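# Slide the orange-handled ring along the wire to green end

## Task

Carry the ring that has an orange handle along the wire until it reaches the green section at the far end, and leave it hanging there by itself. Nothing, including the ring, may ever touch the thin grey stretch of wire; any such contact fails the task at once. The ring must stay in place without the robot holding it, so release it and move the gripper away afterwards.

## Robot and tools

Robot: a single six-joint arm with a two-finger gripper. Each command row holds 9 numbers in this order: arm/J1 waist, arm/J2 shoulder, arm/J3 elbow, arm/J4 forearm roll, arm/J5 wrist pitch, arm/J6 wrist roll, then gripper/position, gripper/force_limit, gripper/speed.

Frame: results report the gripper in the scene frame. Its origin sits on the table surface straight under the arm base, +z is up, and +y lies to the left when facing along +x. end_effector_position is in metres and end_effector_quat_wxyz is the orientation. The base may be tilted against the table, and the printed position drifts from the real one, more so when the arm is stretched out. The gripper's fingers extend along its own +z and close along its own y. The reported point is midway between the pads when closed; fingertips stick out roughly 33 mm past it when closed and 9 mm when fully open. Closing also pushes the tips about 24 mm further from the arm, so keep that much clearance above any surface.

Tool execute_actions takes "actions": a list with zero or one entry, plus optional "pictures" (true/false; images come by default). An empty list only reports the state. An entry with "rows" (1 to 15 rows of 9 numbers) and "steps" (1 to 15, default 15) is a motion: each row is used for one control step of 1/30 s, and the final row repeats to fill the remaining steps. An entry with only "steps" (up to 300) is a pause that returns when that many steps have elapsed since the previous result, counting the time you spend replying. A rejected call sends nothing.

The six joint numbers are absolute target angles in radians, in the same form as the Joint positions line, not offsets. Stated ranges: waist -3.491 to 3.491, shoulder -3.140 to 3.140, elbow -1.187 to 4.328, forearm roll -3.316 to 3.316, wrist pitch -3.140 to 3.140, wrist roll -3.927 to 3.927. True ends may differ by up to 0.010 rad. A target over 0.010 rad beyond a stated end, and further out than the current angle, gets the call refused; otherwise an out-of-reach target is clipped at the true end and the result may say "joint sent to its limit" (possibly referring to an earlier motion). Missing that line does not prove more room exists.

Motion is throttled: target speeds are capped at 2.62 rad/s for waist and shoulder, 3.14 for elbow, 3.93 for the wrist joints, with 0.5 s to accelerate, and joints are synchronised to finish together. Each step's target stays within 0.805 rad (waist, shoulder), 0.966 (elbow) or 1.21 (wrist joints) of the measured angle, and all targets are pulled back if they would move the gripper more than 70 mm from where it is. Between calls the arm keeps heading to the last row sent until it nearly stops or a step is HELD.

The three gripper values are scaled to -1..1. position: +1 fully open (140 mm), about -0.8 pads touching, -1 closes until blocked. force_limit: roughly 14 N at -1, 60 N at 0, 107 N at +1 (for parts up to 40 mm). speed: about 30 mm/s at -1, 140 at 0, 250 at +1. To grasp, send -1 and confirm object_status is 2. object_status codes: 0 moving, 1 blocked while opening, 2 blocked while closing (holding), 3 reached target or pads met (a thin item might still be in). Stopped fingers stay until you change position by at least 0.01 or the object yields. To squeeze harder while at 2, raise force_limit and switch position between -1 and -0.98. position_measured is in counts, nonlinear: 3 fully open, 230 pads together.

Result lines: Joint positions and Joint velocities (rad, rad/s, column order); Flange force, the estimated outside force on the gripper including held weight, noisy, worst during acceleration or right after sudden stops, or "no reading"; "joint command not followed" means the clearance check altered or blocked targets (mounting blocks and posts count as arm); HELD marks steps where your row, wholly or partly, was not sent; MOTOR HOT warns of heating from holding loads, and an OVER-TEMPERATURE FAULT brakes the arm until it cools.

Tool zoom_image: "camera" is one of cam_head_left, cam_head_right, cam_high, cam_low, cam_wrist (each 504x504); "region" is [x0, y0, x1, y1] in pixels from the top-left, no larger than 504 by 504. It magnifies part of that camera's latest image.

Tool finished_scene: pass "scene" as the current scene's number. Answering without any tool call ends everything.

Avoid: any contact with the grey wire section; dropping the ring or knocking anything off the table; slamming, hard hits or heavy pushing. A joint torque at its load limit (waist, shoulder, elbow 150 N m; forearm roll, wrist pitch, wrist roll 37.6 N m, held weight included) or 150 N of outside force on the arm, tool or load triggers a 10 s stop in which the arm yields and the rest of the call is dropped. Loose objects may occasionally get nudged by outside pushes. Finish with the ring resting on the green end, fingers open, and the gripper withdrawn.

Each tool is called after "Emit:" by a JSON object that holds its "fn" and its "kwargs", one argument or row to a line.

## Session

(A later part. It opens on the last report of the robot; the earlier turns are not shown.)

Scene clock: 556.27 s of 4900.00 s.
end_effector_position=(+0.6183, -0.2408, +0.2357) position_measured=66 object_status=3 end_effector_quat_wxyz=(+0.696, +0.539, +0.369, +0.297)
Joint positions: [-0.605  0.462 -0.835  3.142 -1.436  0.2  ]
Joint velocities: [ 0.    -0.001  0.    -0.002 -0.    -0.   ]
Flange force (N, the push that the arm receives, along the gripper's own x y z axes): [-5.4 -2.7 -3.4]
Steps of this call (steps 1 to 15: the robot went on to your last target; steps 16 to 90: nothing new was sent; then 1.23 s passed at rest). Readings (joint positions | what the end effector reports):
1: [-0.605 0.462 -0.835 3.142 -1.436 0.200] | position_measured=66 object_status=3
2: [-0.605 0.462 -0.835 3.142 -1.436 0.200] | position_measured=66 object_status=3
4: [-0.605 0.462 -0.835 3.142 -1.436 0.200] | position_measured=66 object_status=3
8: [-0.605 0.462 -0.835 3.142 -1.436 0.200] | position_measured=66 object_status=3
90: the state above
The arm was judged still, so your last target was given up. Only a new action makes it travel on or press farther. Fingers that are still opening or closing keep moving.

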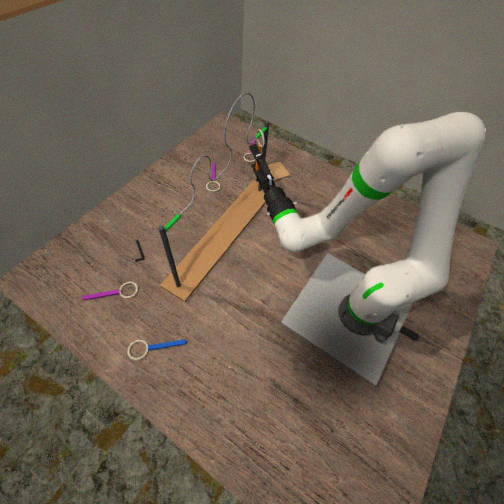

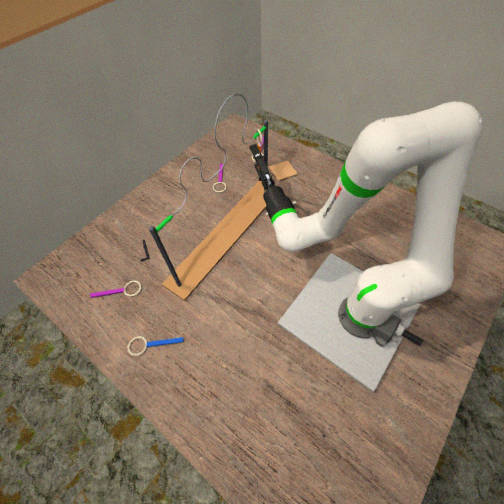

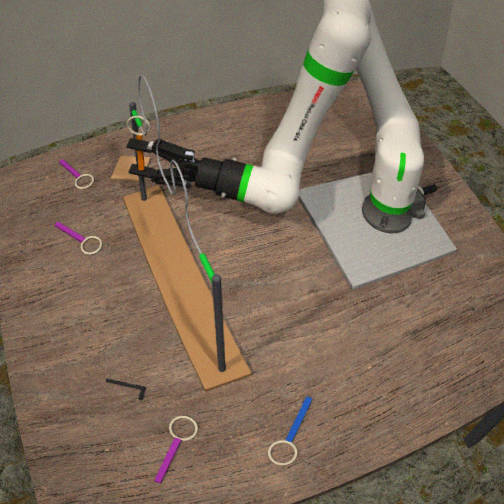

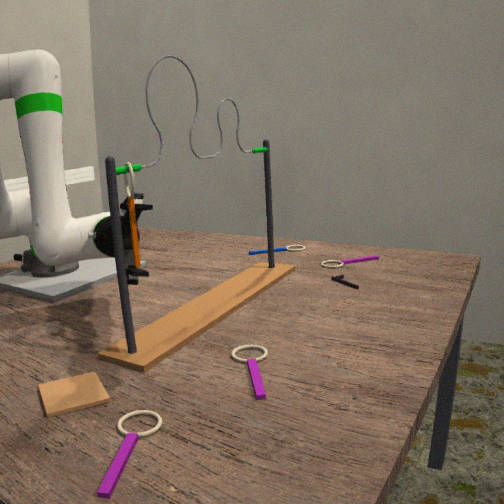

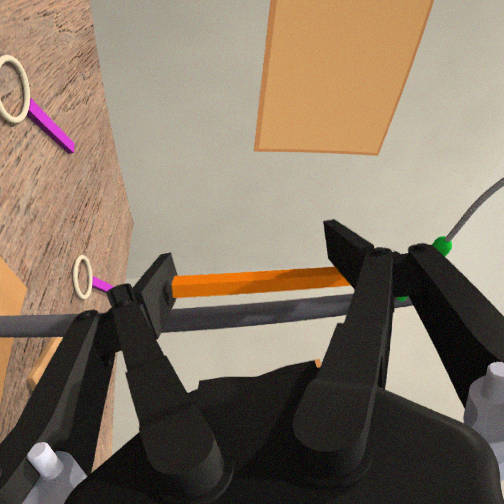

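Emit:
{"fn": "execute_actions", "kwargs": {
  "actions": [
    {"rows": [[-0.6047,0.4534,-0.8358,3.1416,-1.4288,0.2,0.5,0.5,0.0],[-0.6047,0.4534,-0.8358,3.1416,-1.4288,0.2,0.5,0.5,0.0],[-0.6047,0.4534,-0.8358,3.1416,-1.4288,0.2,0.5,0.5,0.0],[-0.6047,0.4465,-0.8437,3.1416,-1.4298,0.2,0.5,0.5,0.0],[-0.6047,0.4465,-0.8437,3.1416,-1.4298,0.2,0.5,0.5,0.0],[-0.6047,0.4396,-0.8517,3.1416,-1.4309,0.2,0.5,0.5,0.0],[-0.6047,0.4396,-0.8517,3.1416,-1.4309,0.2,0.5,0.5,0.0],[-0.6047,0.4364,-0.8587,3.1416,-1.4346,0.2,0.5,0.5,0.0],[-0.6047,0.4332,-0.8656,3.1416,-1.4384,0.2,0.5,0.5,0.0],[-0.6047,0.4300,-0.8726,3.1416,-1.4421,0.2,0.5,0.5,0.0],[-0.6047,0.4268,-0.8795,3.1416,-1.4459,0.2,0.5,0.5,0.0],[-0.6047,0.4235,-0.8865,3.1416,-1.4496,0.2,0.5,0.5,0.0],[-0.6047,0.4203,-0.8934,3.1416,-1.4533,0.2,0.5,0.5,0.0],[-0.6047,0.4171,-0.9004,3.1416,-1.4571,0.2,0.5,0.5,0.0],[-0.6047,0.4139,-0.9073,3.1416,-1.4608,0.2,0.5,0.5,0.0]], "steps": 15}
  ],
  "pictures": false
}}

Emit:
{"fn": "execute_actions", "kwargs": {
  "actions": []
}}

Emit:
{"fn": "zoom_image", "kwargs": {
  "camera": "cam_high",
  "region": [120, 100, 200, 190]
}}

Emit:
{"fn": "zoom_image", "kwargs": {
  "camera": "cam_low",
  "region": [90, 140, 190, 290]
}}

Scene clock: 579.30 s of 4900.00 s.
end_effector_position=(+0.5991, -0.2286, +0.2408) position_measured=66 object_status=3 end_effector_quat_wxyz=(+0.696, +0.539, +0.369, +0.297)
Joint positions: [-0.605  0.42  -0.894  3.142 -1.454  0.2  ]
Joint velocities: [ 0.001 -0.095 -0.205  0.    -0.11   0.   ]
Flange force (N, the push that the arm receives, along the gripper's own x y z axes): [-3.6 -7.3 -0.8]
Steps of this call (steps 1 to 90: nothing new was sent; then 19.53 s passed at rest; steps 91 to 105: all 15 steps of this action). Readings (joint positions | what the end effector reports):
91: [-0.605 0.461 -0.835 3.142 -1.436 0.200] | position_measured=66 object_status=3
92: [-0.605 0.458 -0.835 3.142 -1.433 0.200] | position_measured=66 object_status=3
94: [-0.605 0.454 -0.836 3.142 -1.429 0.200] | position_measured=66 object_status=3
98: [-0.605 0.441 -0.851 3.142 -1.431 0.200] | position_measured=66 object_status=3
105: the state above

Scene clock: 579.30 s of 4900.00 s.
end_effector_position=(+0.5991, -0.2286, +0.2408) position_measured=66 object_status=3 end_effector_quat_wxyz=(+0.696, +0.539, +0.369, +0.297)
Joint positions: [-0.605  0.42  -0.894  3.142 -1.454  0.2  ]
Joint velocities: [ 0.001 -0.095 -0.205  0.    -0.11   0.   ]
Flange force (N, the push that the arm receives, along the gripper's own x y z axes): [-3.6 -7.3 -0.8]

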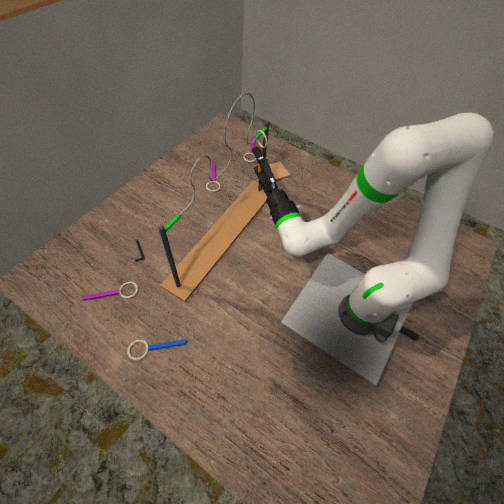

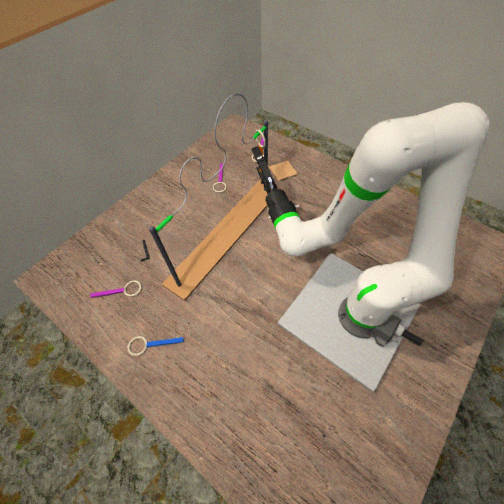

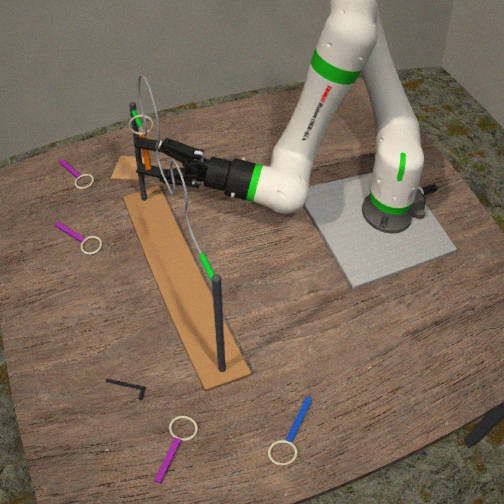

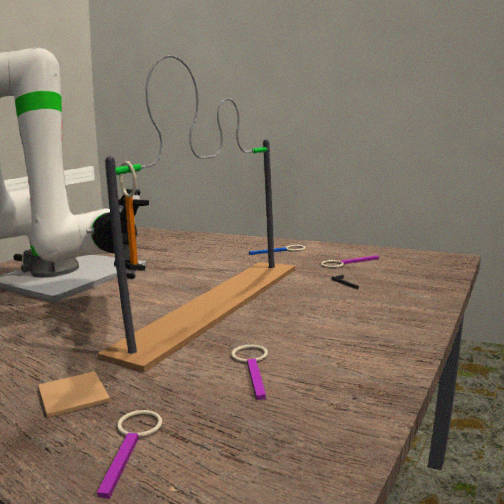

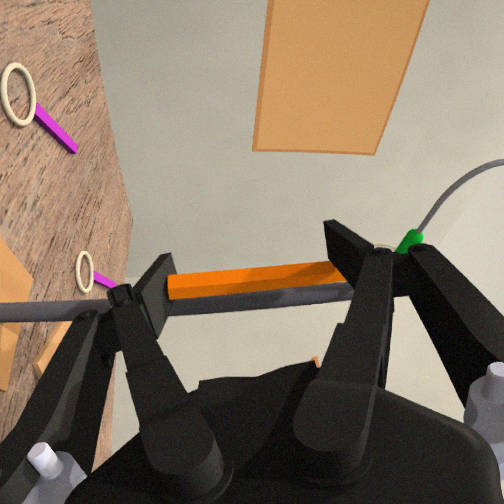

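Region (120, 100, 200, 190) of cam_high's 504x504 image, scaled by 5.600, with more detail than that image has.

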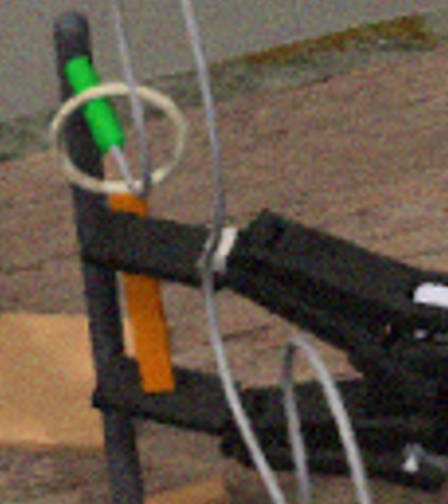

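Region (90, 140, 190, 290) of cam_low's 504x504 image, scaled by 3.360, with more detail than that image has.

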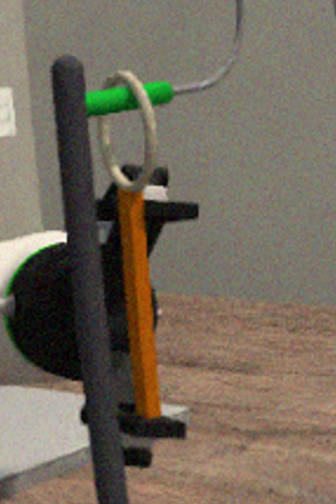

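Emit:
{"fn": "execute_actions", "kwargs": {
  "actions": []
}}

Emit:
{"fn": "zoom_image", "kwargs": {
  "camera": "cam_high",
  "region": [120, 100, 200, 190]
}}

Emit:
{"fn": "zoom_image", "kwargs": {
  "camera": "cam_low",
  "region": [90, 140, 190, 290]
}}

Emit:
{"fn": "zoom_image", "kwargs": {
  "camera": "cam_wrist",
  "region": [100, 220, 250, 350]
}}

Scene clock: 584.50 s of 4900.00 s.
end_effector_position=(+0.5947, -0.2257, +0.2411) position_measured=66 object_status=3 end_effector_quat_wxyz=(+0.696, +0.539, +0.369, +0.297)
Joint positions: [-0.605  0.414 -0.907  3.142 -1.461  0.2  ]
Joint velocities: [-0.    -0.001 -0.001 -0.001 -0.     0.   ]
Flange force (N, the push that the arm receives, along the gripper's own x y z axes): [-3.8 -0.8 -3.8]
Steps of this call (steps 1 to 30: the robot went on to your last target; steps 31 to 90: nothing new was sent; then 2.20 s passed at rest). Readings (joint positions | what the end effector reports):
1: [-0.605 0.417 -0.901 3.142 -1.457 0.200] | position_measured=66 object_status=3
2: [-0.605 0.415 -0.905 3.142 -1.460 0.200] | position_measured=66 object_status=3
4: [-0.605 0.414 -0.907 3.142 -1.461 0.200] | position_measured=66 object_status=3
8: [-0.605 0.414 -0.907 3.142 -1.461 0.200] | position_measured=66 object_status=3
90: the state above
The arm was judged still, so your last target was given up. Only a new action makes it travel on or press farther. Fingers that are still opening or closing keep moving.

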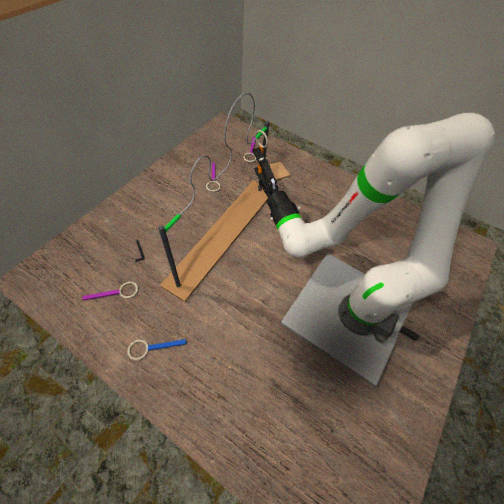

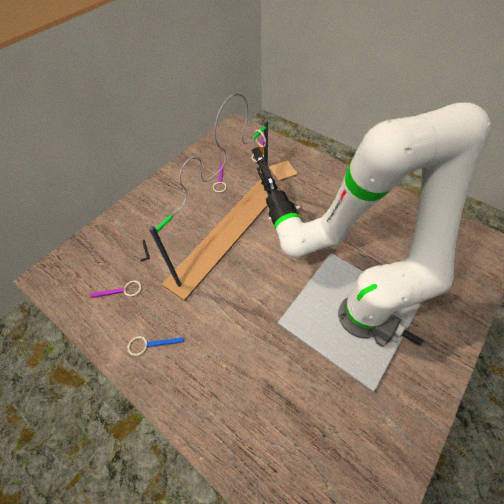

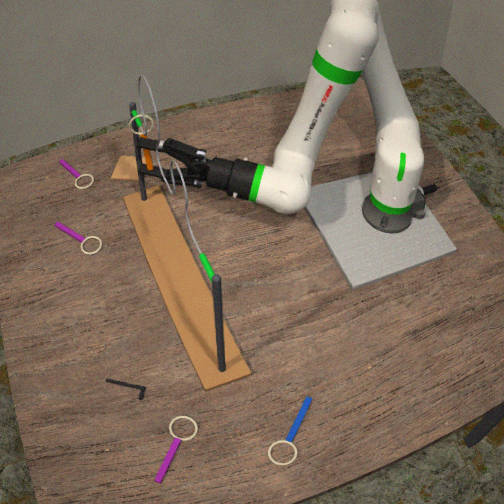

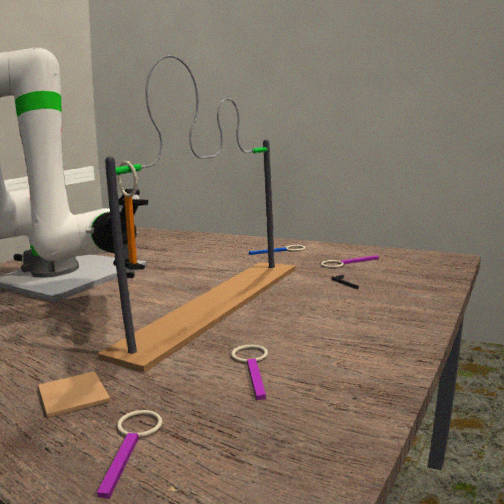

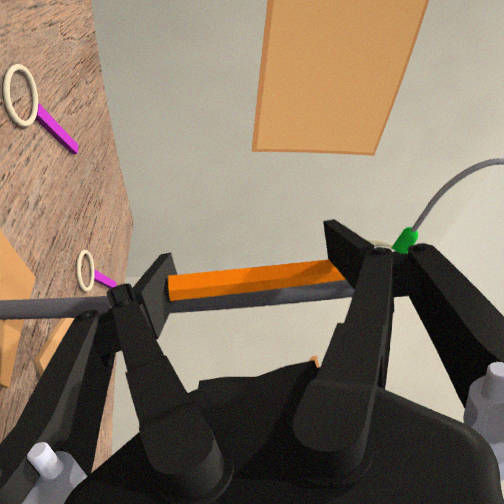

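Region (120, 100, 200, 190) of cam_high's 504x504 image, scaled by 5.600, with more detail than that image has.

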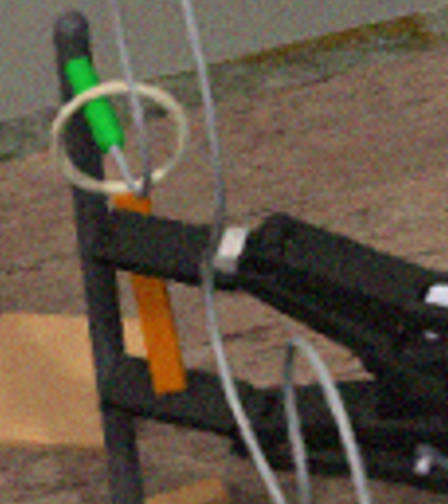

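Region (90, 140, 190, 290) of cam_low's 504x504 image, scaled by 3.360, with more detail than that image has.

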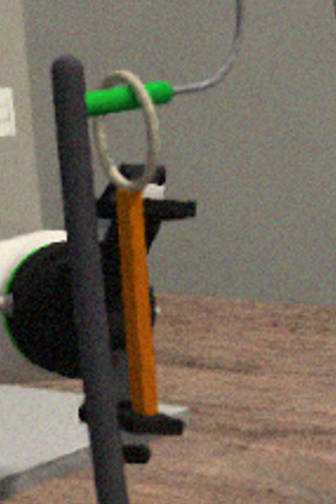

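Region (100, 220, 250, 350) of cam_wrist's 504x504 image, scaled by 3.360, with more detail than that image has; it fills the top 437 rows of this view, and the rest is white.

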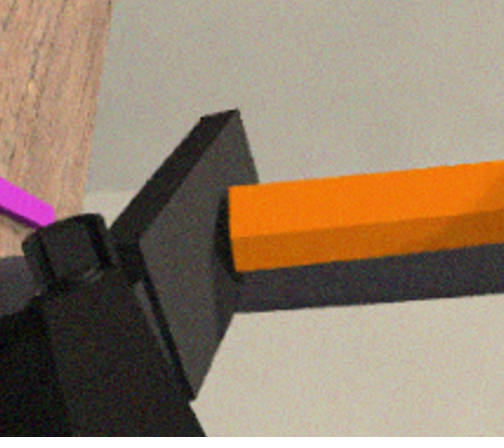

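Emit:
{"fn": "execute_actions", "kwargs": {
  "actions": [
    {"rows": [[-0.6047,0.4101,-0.9136,3.1416,-1.4633,0.2,0.5,0.5,0.0],[-0.6047,0.4063,-0.9199,3.1416,-1.4659,0.2,0.5,0.5,0.0],[-0.6047,0.4026,-0.9263,3.1416,-1.4684,0.2,0.5,0.5,0.0],[-0.6047,0.3988,-0.9326,3.1416,-1.4710,0.2,0.5,0.5,0.0],[-0.6047,0.3950,-0.9389,3.1416,-1.4735,0.2,0.5,0.5,0.0],[-0.6047,0.3912,-0.9452,3.1416,-1.4760,0.2,0.5,0.5,0.0],[-0.6047,0.3874,-0.9515,3.1416,-1.4786,0.2,0.5,0.5,0.0],[-0.6047,0.3837,-0.9579,3.1416,-1.4811,0.2,0.5,0.5,0.0],[-0.6047,0.3799,-0.9642,3.1416,-1.4837,0.2,0.5,0.5,0.0],[-0.6047,0.3761,-0.9705,3.1416,-1.4862,0.2,0.5,0.5,0.0]], "steps": 15}
  ]
}}

Emit:
{"fn": "zoom_image", "kwargs": {
  "camera": "cam_high",
  "region": [120, 100, 200, 190]
}}

Emit:
{"fn": "zoom_image", "kwargs": {
  "camera": "cam_low",
  "region": [90, 140, 190, 290]
}}

Scene clock: 637.13 s of 4900.00 s.
end_effector_position=(+0.5737, -0.2124, +0.2443) position_measured=66 object_status=3 end_effector_quat_wxyz=(+0.696, +0.539, +0.369, +0.297)
Joint positions: [-0.605  0.376 -0.97   3.142 -1.486  0.2  ]
Joint velocities: [-0.    -0.001 -0.002  0.001 -0.001 -0.   ]
Flange force (N, the push that the arm receives, along the gripper's own x y z axes): [-2.4 -4.0 -2.1]
Steps of this call (steps 1 to 90: nothing new was sent; then 49.13 s passed at rest; steps 91 to 105: all 15 steps of this action). Readings (joint positions | what the end effector reports):
91: [-0.605 0.414 -0.908 3.142 -1.461 0.200] | position_measured=66 object_status=3
92: [-0.605 0.412 -0.911 3.142 -1.462 0.200] | position_measured=66 object_status=3
94: [-0.605 0.405 -0.921 3.142 -1.466 0.200] | position_measured=66 object_status=3
98: [-0.605 0.391 -0.946 3.142 -1.476 0.200] | position_measured=66 object_status=3
105: the state above

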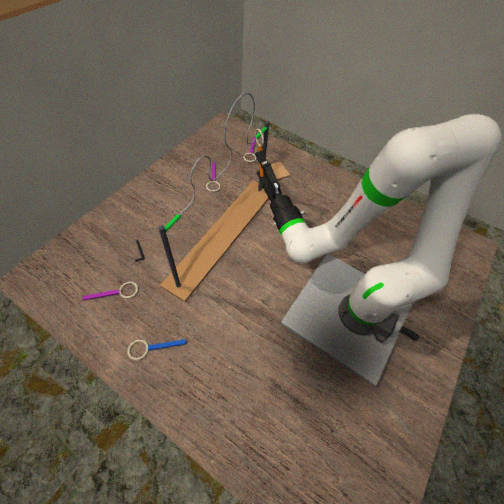

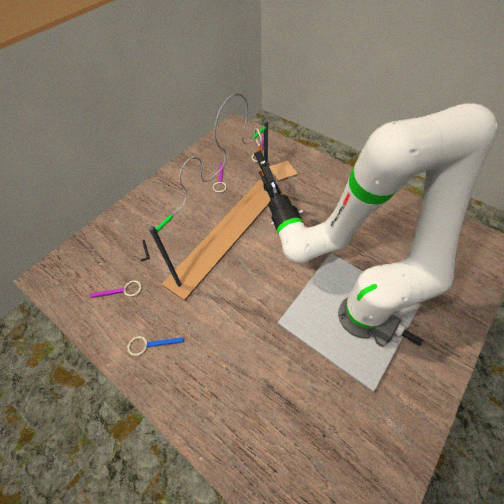

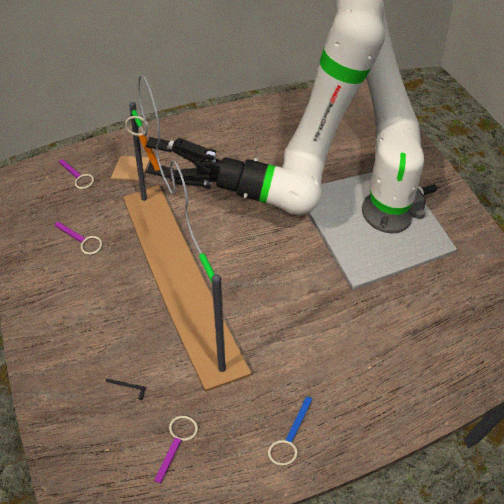

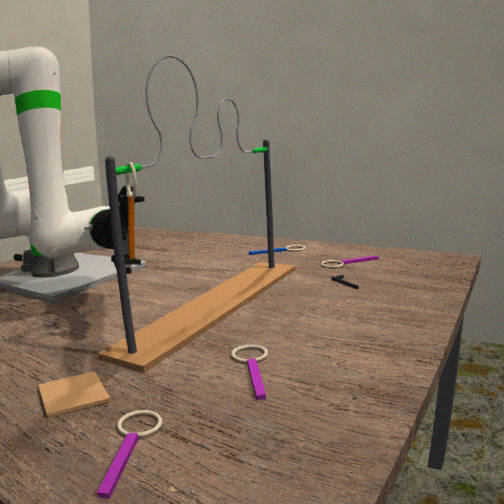

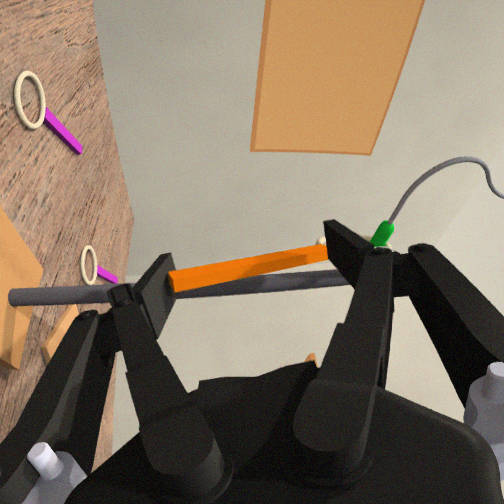

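Region (120, 100, 200, 190) of cam_high's 504x504 image, scaled by 5.600, with more detail than that image has.

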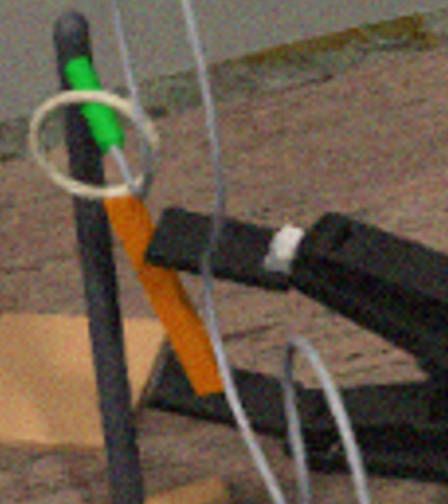

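Region (90, 140, 190, 290) of cam_low's 504x504 image, scaled by 3.360, with more detail than that image has.

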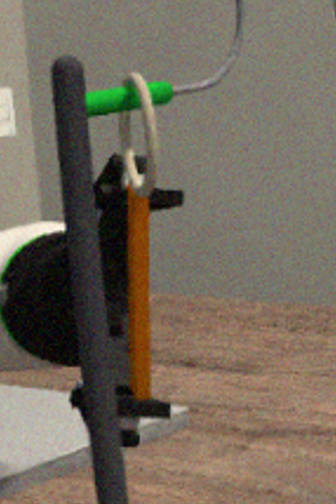

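Emit:
{"fn": "execute_actions", "kwargs": {
  "actions": [
    {"rows": [[-0.6048,0.3634,-0.9735,3.1416,-1.4700,0.1967,0.5,0.5,0.0],[-0.6049,0.3506,-0.9764,3.1416,-1.4538,0.1933,0.5,0.5,0.0],[-0.6050,0.3378,-0.9794,3.1416,-1.4376,0.19,0.5,0.5,0.0],[-0.6051,0.3251,-0.9823,3.1416,-1.4214,0.1867,0.5,0.5,0.0],[-0.6051,0.3123,-0.9853,3.1416,-1.4052,0.1833,0.5,0.5,0.0],[-0.6052,0.2996,-0.9882,3.1416,-1.3890,0.18,0.5,0.5,0.0],[-0.6053,0.2868,-0.9912,3.1416,-1.3728,0.1767,0.5,0.5,0.0],[-0.6054,0.2741,-0.9941,3.1416,-1.3566,0.1733,0.5,0.5,0.0],[-0.6054,0.2613,-0.9971,3.1416,-1.3404,0.17,0.5,0.5,0.0],[-0.6055,0.2486,-1.0000,3.1416,-1.3242,0.1667,0.5,0.5,0.0],[-0.6056,0.2358,-1.0030,3.1416,-1.3080,0.1633,0.5,0.5,0.0],[-0.6057,0.2231,-1.0059,3.1416,-1.2918,0.16,0.5,0.5,0.0],[-0.6057,0.2103,-1.0089,3.1416,-1.2756,0.1567,0.5,0.5,0.0],[-0.6058,0.1976,-1.0118,3.1416,-1.2594,0.1533,0.5,0.5,0.0],[-0.6059,0.1848,-1.0148,3.1416,-1.2432,0.15,0.5,0.5,0.0]], "steps": 15}
  ],
  "pictures": false
}}

Emit:
{"fn": "execute_actions", "kwargs": {
  "actions": [
    {"rows": [[-0.6060,0.1697,-1.0160,3.1416,-1.2219,0.146,0.5,0.5,0.0],[-0.6061,0.1545,-1.0173,3.1416,-1.2006,0.142,0.5,0.5,0.0],[-0.6062,0.1394,-1.0185,3.1416,-1.1794,0.1385,0.5,0.5,0.0],[-0.6063,0.1242,-1.0198,3.1416,-1.1581,0.1346,0.5,0.5,0.0],[-0.6064,0.1091,-1.0210,3.1416,-1.1368,0.1308,0.5,0.5,0.0],[-0.6065,0.0940,-1.0223,3.1416,-1.1155,0.127,0.5,0.5,0.0],[-0.6066,0.0788,-1.0235,3.1416,-1.0943,0.123,0.5,0.5,0.0],[-0.6067,0.0637,-1.0248,3.1416,-1.0730,0.119,0.5,0.5,0.0],[-0.6068,0.0486,-1.0260,3.1416,-1.0517,0.1154,0.5,0.5,0.0],[-0.6068,0.0334,-1.0273,3.1416,-1.0304,0.1115,0.5,0.5,0.0],[-0.6069,0.0183,-1.0285,3.1416,-1.0092,0.1077,0.5,0.5,0.0],[-0.6070,0.0031,-1.0298,3.1416,-0.9879,0.104,0.5,0.5,0.0],[-0.6071,-0.0120,-1.0310,3.1416,-0.9666,0.1,0.5,0.5,0.0]], "steps": 15}
  ]
}}

Emit:
{"fn": "zoom_image", "kwargs": {
  "camera": "cam_high",
  "region": [120, 100, 200, 190]
}}

Emit:
{"fn": "zoom_image", "kwargs": {
  "camera": "cam_low",
  "region": [90, 140, 190, 290]
}}

Scene clock: 657.10 s of 4900.00 s.
end_effector_position=(+0.5658, -0.2080, +0.2498) position_measured=66 object_status=3 end_effector_quat_wxyz=(+0.666, +0.572, +0.374, +0.300)
Joint positions: [-0.606  0.217 -1.007  3.142 -1.284  0.158]
Joint velocities: [-0.003 -0.376 -0.087  0.     0.474 -0.098]
Flange force (N, the push that the arm receives, along the gripper's own x y z axes): [-8.3 -1.1 -6.0]
Steps of this call (steps 1 to 15: the robot went on to your last target; steps 16 to 120: nothing new was sent; then 15.47 s passed at rest; steps 121 to 135: all 15 steps of this action). Readings (joint positions | what the end effector reports):
121: [-0.605 0.376 -0.971 3.142 -1.486 0.200] | position_measured=66 object_status=3
122: [-0.605 0.371 -0.972 3.142 -1.480 0.199] | position_measured=66 object_status=3
124: [-0.605 0.353 -0.976 3.142 -1.457 0.194] | position_measured=66 object_status=3
128: [-0.605 0.305 -0.987 3.142 -1.396 0.181] | position_measured=66 object_status=3
135: the state above

Scene clock: 657.60 s of 4900.00 s.
end_effector_position=(+0.5548, -0.2020, +0.2572) position_measured=66 object_status=3 end_effector_quat_wxyz=(+0.624, +0.614, +0.377, +0.302)
Joint positions: [-0.607  0.001 -1.03   3.142 -0.986  0.103]
Joint velocities: [-0.003 -0.323 -0.026 -0.001  0.444 -0.081]
Flange force (N, the push that the arm receives, along the gripper's own x y z axes): [-15.9 13.8 -14.4]
Steps of this call (steps 1 to 15: all 15 steps of this action). Readings (joint positions | what the end effector reports):
1: [-0.606 0.204 -1.010 3.142 -1.267 0.155] | position_measured=66 object_status=3
2: [-0.606 0.191 -1.013 3.142 -1.250 0.152] | position_measured=66 object_status=3
4: [-0.606 0.163 -1.016 3.142 -1.212 0.144] | position_measured=66 object_status=3
8: [-0.606 0.104 -1.021 3.142 -1.130 0.130] | position_measured=66 object_status=3
15: the state above

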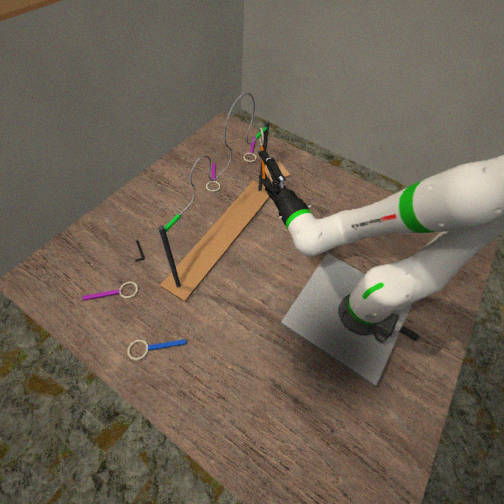

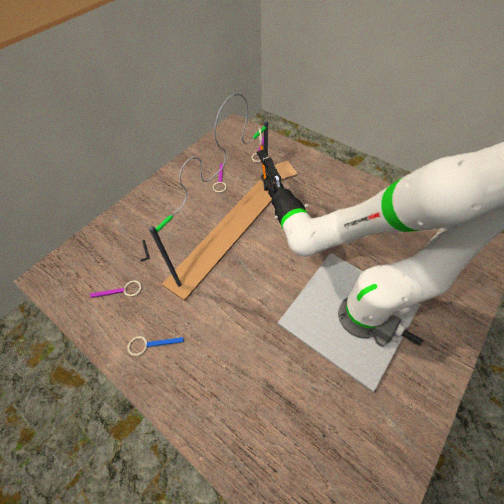

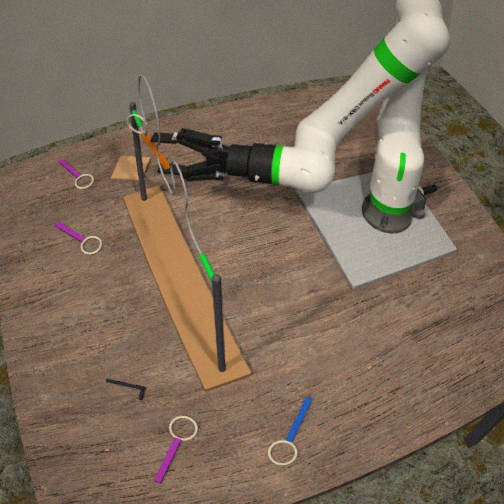

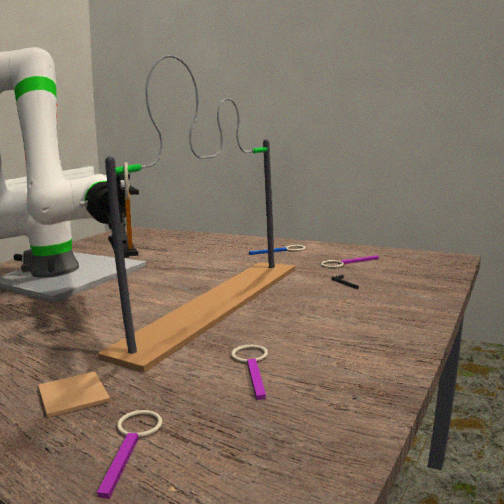

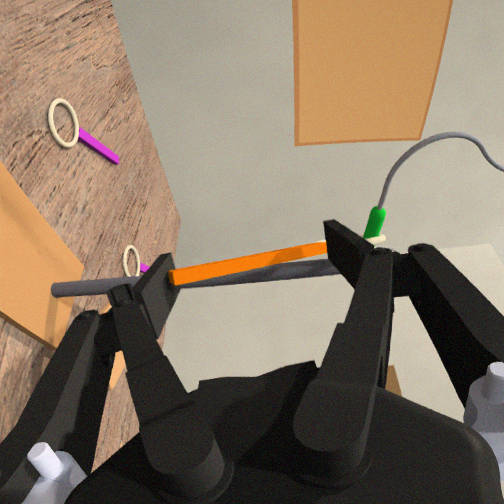

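Region (120, 100, 200, 190) of cam_high's 504x504 image, scaled by 5.600, with more detail than that image has.

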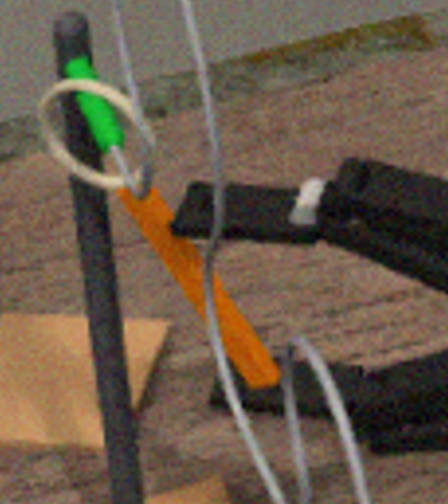

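Region (90, 140, 190, 290) of cam_low's 504x504 image, scaled by 3.360, with more detail than that image has.

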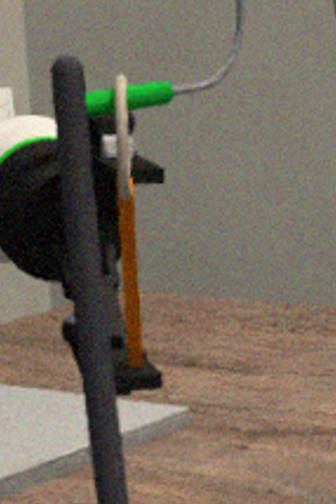

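Emit:
{"fn": "execute_actions", "kwargs": {
  "actions": []
}}

Emit:
{"fn": "zoom_image", "kwargs": {
  "camera": "cam_wrist",
  "region": [140, 170, 420, 320]
}}

Emit:
{"fn": "zoom_image", "kwargs": {
  "camera": "cam_head_left",
  "region": [225, 115, 315, 215]
}}

Scene clock: 675.33 s of 4900.00 s.
end_effector_position=(+0.5539, -0.2015, +0.2575) position_measured=66 object_status=3 end_effector_quat_wxyz=(+0.621, +0.617, +0.377, +0.302)
Joint positions: [-0.607 -0.012 -1.031  3.142 -0.967  0.1  ]
Joint velocities: [-0.     0.    -0.001 -0.001 -0.    -0.   ]
Flange force (N, the push that the arm receives, along the gripper's own x y z axes): [-4.2 -1.4 -1.7]
Steps of this call (steps 1 to 30: the robot went on to your last target; steps 31 to 90: nothing new was sent; then 14.73 s passed at rest). Readings (joint positions | what the end effector reports):
1: [-0.607 -0.007 -1.031 3.142 -0.974 0.101] | position_measured=66 object_status=3
2: [-0.607 -0.011 -1.031 3.142 -0.968 0.100] | position_measured=66 object_status=3
4: [-0.607 -0.012 -1.031 3.142 -0.967 0.100] | position_measured=66 object_status=3
8: [-0.607 -0.012 -1.031 3.142 -0.967 0.100] | position_measured=66 object_status=3
90: the state above
The arm was judged still, so your last target was given up. Only a new action makes it travel on or press farther. Fingers that are still opening or closing keep moving.

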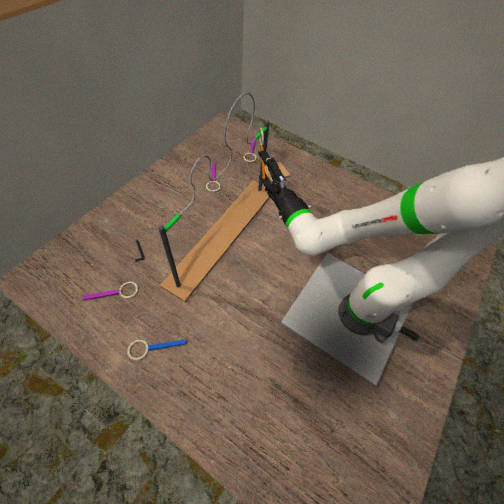

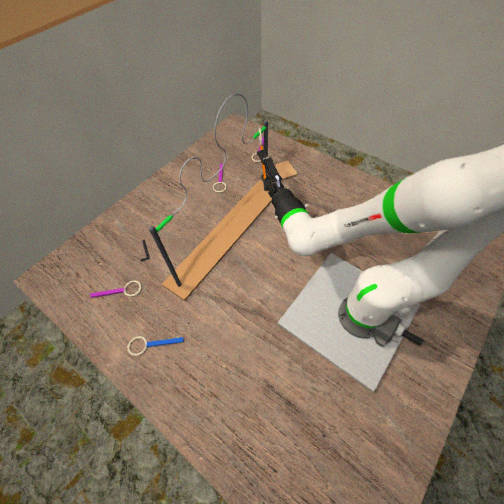

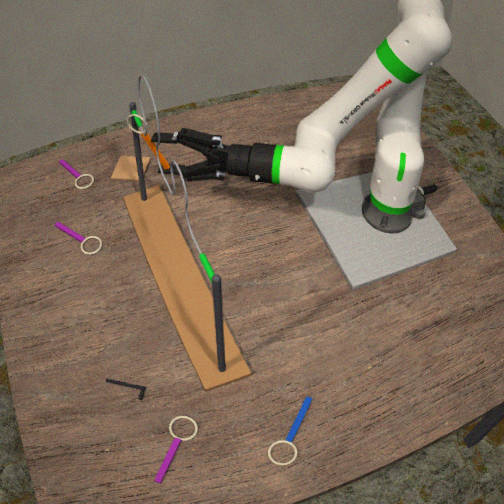

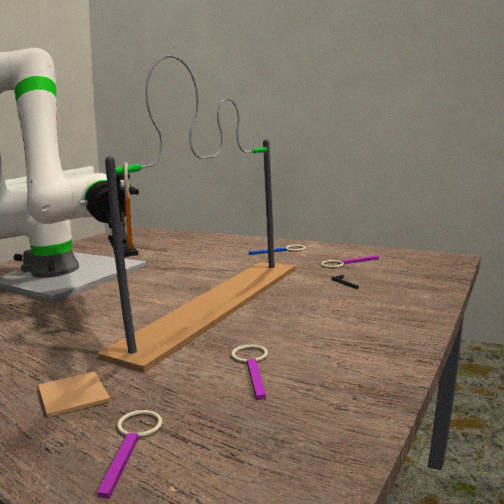

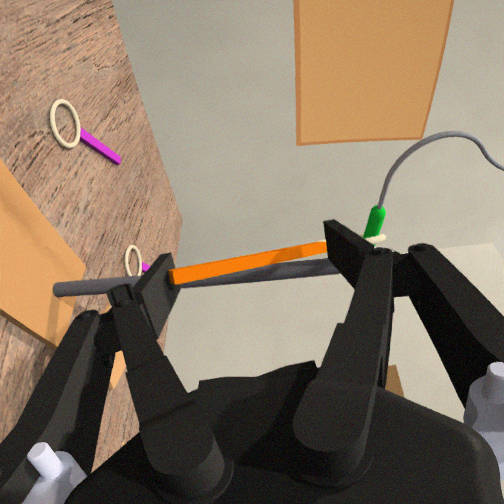

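Region (140, 170, 420, 320) of cam_wrist's 504x504 image, scaled by 1.800, with more detail than that image has; it fills the top 270 rows of this view, and the rest is white.

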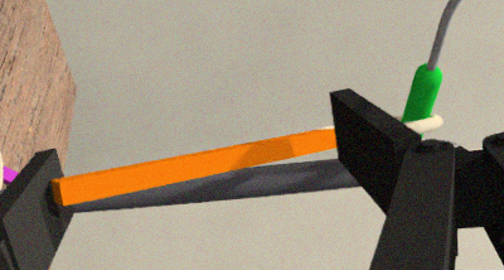

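Region (225, 115, 315, 215) of cam_head_left's 504x504 image, scaled by 5.040, with more detail than that image has; it fills the left 454 columns of this view, and the rest is white.

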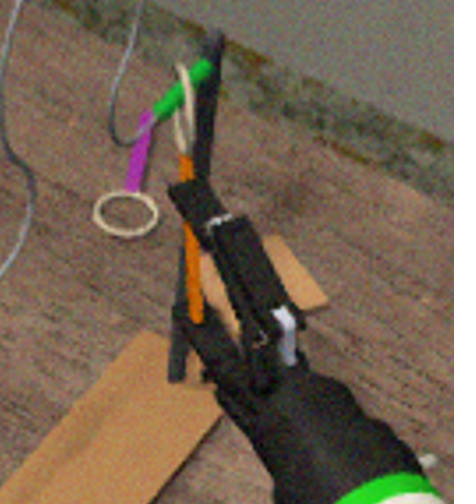

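Emit:
{"fn": "execute_actions", "kwargs": {
  "actions": [
    {"rows": [[-0.617,-0.1625,-1.0345,3.1416,-0.7586,0.05,0.5,0.5,0.0]], "steps": 12}
  ],
  "pictures": false
}}

Emit:
{"fn": "execute_actions", "kwargs": {
  "actions": [
    {"rows": [[-0.627,-0.3005,-1.0171,3.1416,-0.5421,0.0,0.5,0.5,0.0]], "steps": 15}
  ]
}}

Emit:
{"fn": "zoom_image", "kwargs": {
  "camera": "cam_high",
  "region": [120, 90, 220, 190]
}}

Emit:
{"fn": "zoom_image", "kwargs": {
  "camera": "cam_low",
  "region": [90, 140, 190, 290]
}}

Scene clock: 701.37 s of 4900.00 s.
end_effector_position=(+0.5418, -0.2003, +0.2674) position_measured=66 object_status=3 end_effector_quat_wxyz=(+0.595, +0.646, +0.369, +0.304)
Joint positions: [-0.617 -0.163 -1.035  3.142 -0.759  0.05 ]
Joint velocities: [-0.001 -0.    -0.    -0.001  0.006 -0.002]
Flange force (N, the push that the arm receives, along the gripper's own x y z axes): no reading
Steps of this call (steps 1 to 90: nothing new was sent; then 22.63 s passed at rest; steps 91 to 102: all 12 steps of this action). Readings (joint positions | what the end effector reports):
91: [-0.607 -0.013 -1.031 3.142 -0.966 0.100] | position_measured=66 object_status=3
92: [-0.607 -0.017 -1.031 3.142 -0.959 0.098] | position_measured=66 object_status=3
94: [-0.609 -0.044 -1.032 3.142 -0.922 0.089] | position_measured=66 object_status=3
98: [-0.615 -0.138 -1.034 3.142 -0.794 0.058] | position_measured=66 object_status=3
102: the state above

Scene clock: 701.87 s of 4900.00 s.
end_effector_position=(+0.5309, -0.1999, +0.2795) position_measured=66 object_status=3 end_effector_quat_wxyz=(+0.569, +0.674, +0.359, +0.305)
Joint positions: [-0.627 -0.301 -1.017  3.142 -0.542  0.   ]
Joint velocities: [ 0.002  0.    -0.     0.001  0.    -0.   ]
Flange force (N, the push that the arm receives, along the gripper's own x y z axes): no reading
Steps of this call (steps 1 to 15: all 15 steps of this action). Readings (joint positions | what the end effector reports):
1: [-0.617 -0.163 -1.034 3.142 -0.758 0.050] | position_measured=66 object_status=3
2: [-0.617 -0.167 -1.034 3.142 -0.750 0.048] | position_measured=66 object_status=3
4: [-0.619 -0.193 -1.030 3.142 -0.711 0.039] | position_measured=66 object_status=3
8: [-0.626 -0.280 -1.019 3.142 -0.575 0.008] | position_measured=66 object_status=3
15: the state above

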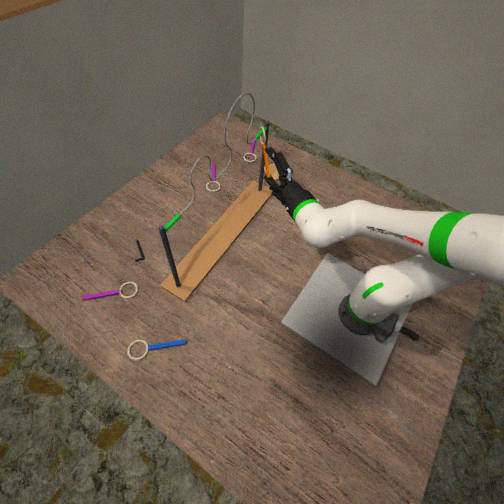

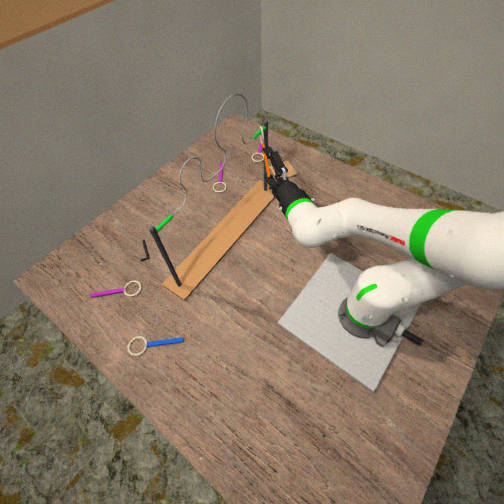

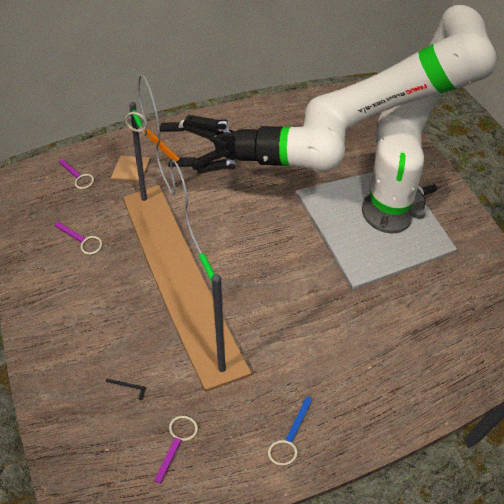

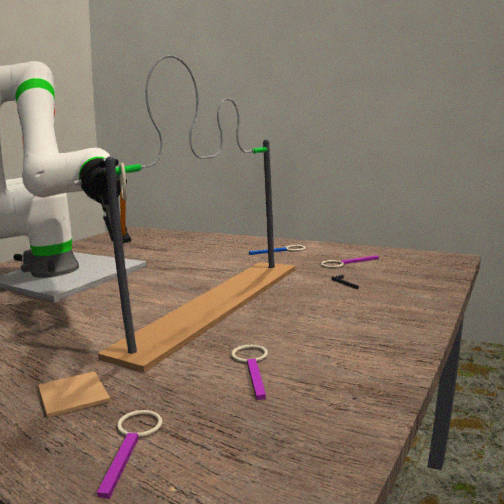

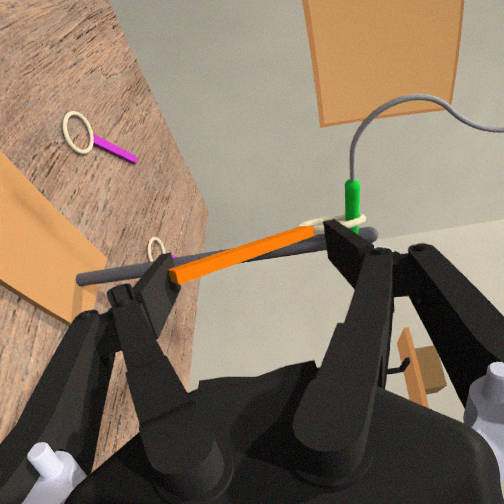

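Region (120, 90, 220, 190) of cam_high's 504x504 image, scaled by 5.040, with more detail than that image has.

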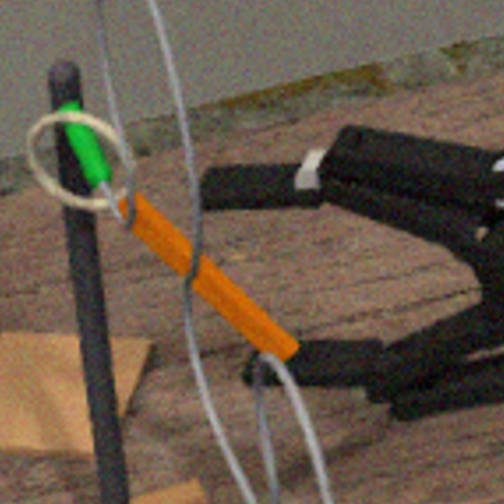

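Region (90, 140, 190, 290) of cam_low's 504x504 image, scaled by 3.360, with more detail than that image has.

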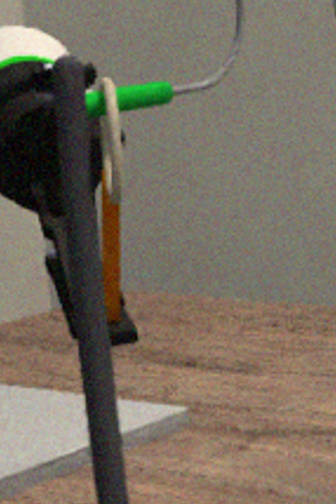

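Emit:
{"fn": "zoom_image", "kwargs": {
  "camera": "cam_wrist",
  "region": [150, 160, 402, 300]
}}

Region (150, 160, 402, 300) of cam_wrist's 504x504 image, scaled by 2.000, with more detail than that image has.

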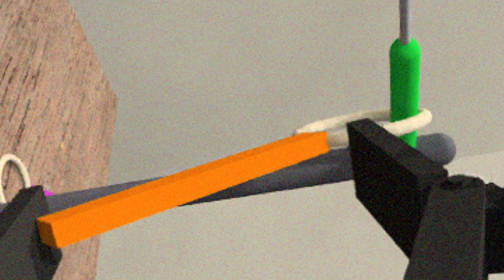

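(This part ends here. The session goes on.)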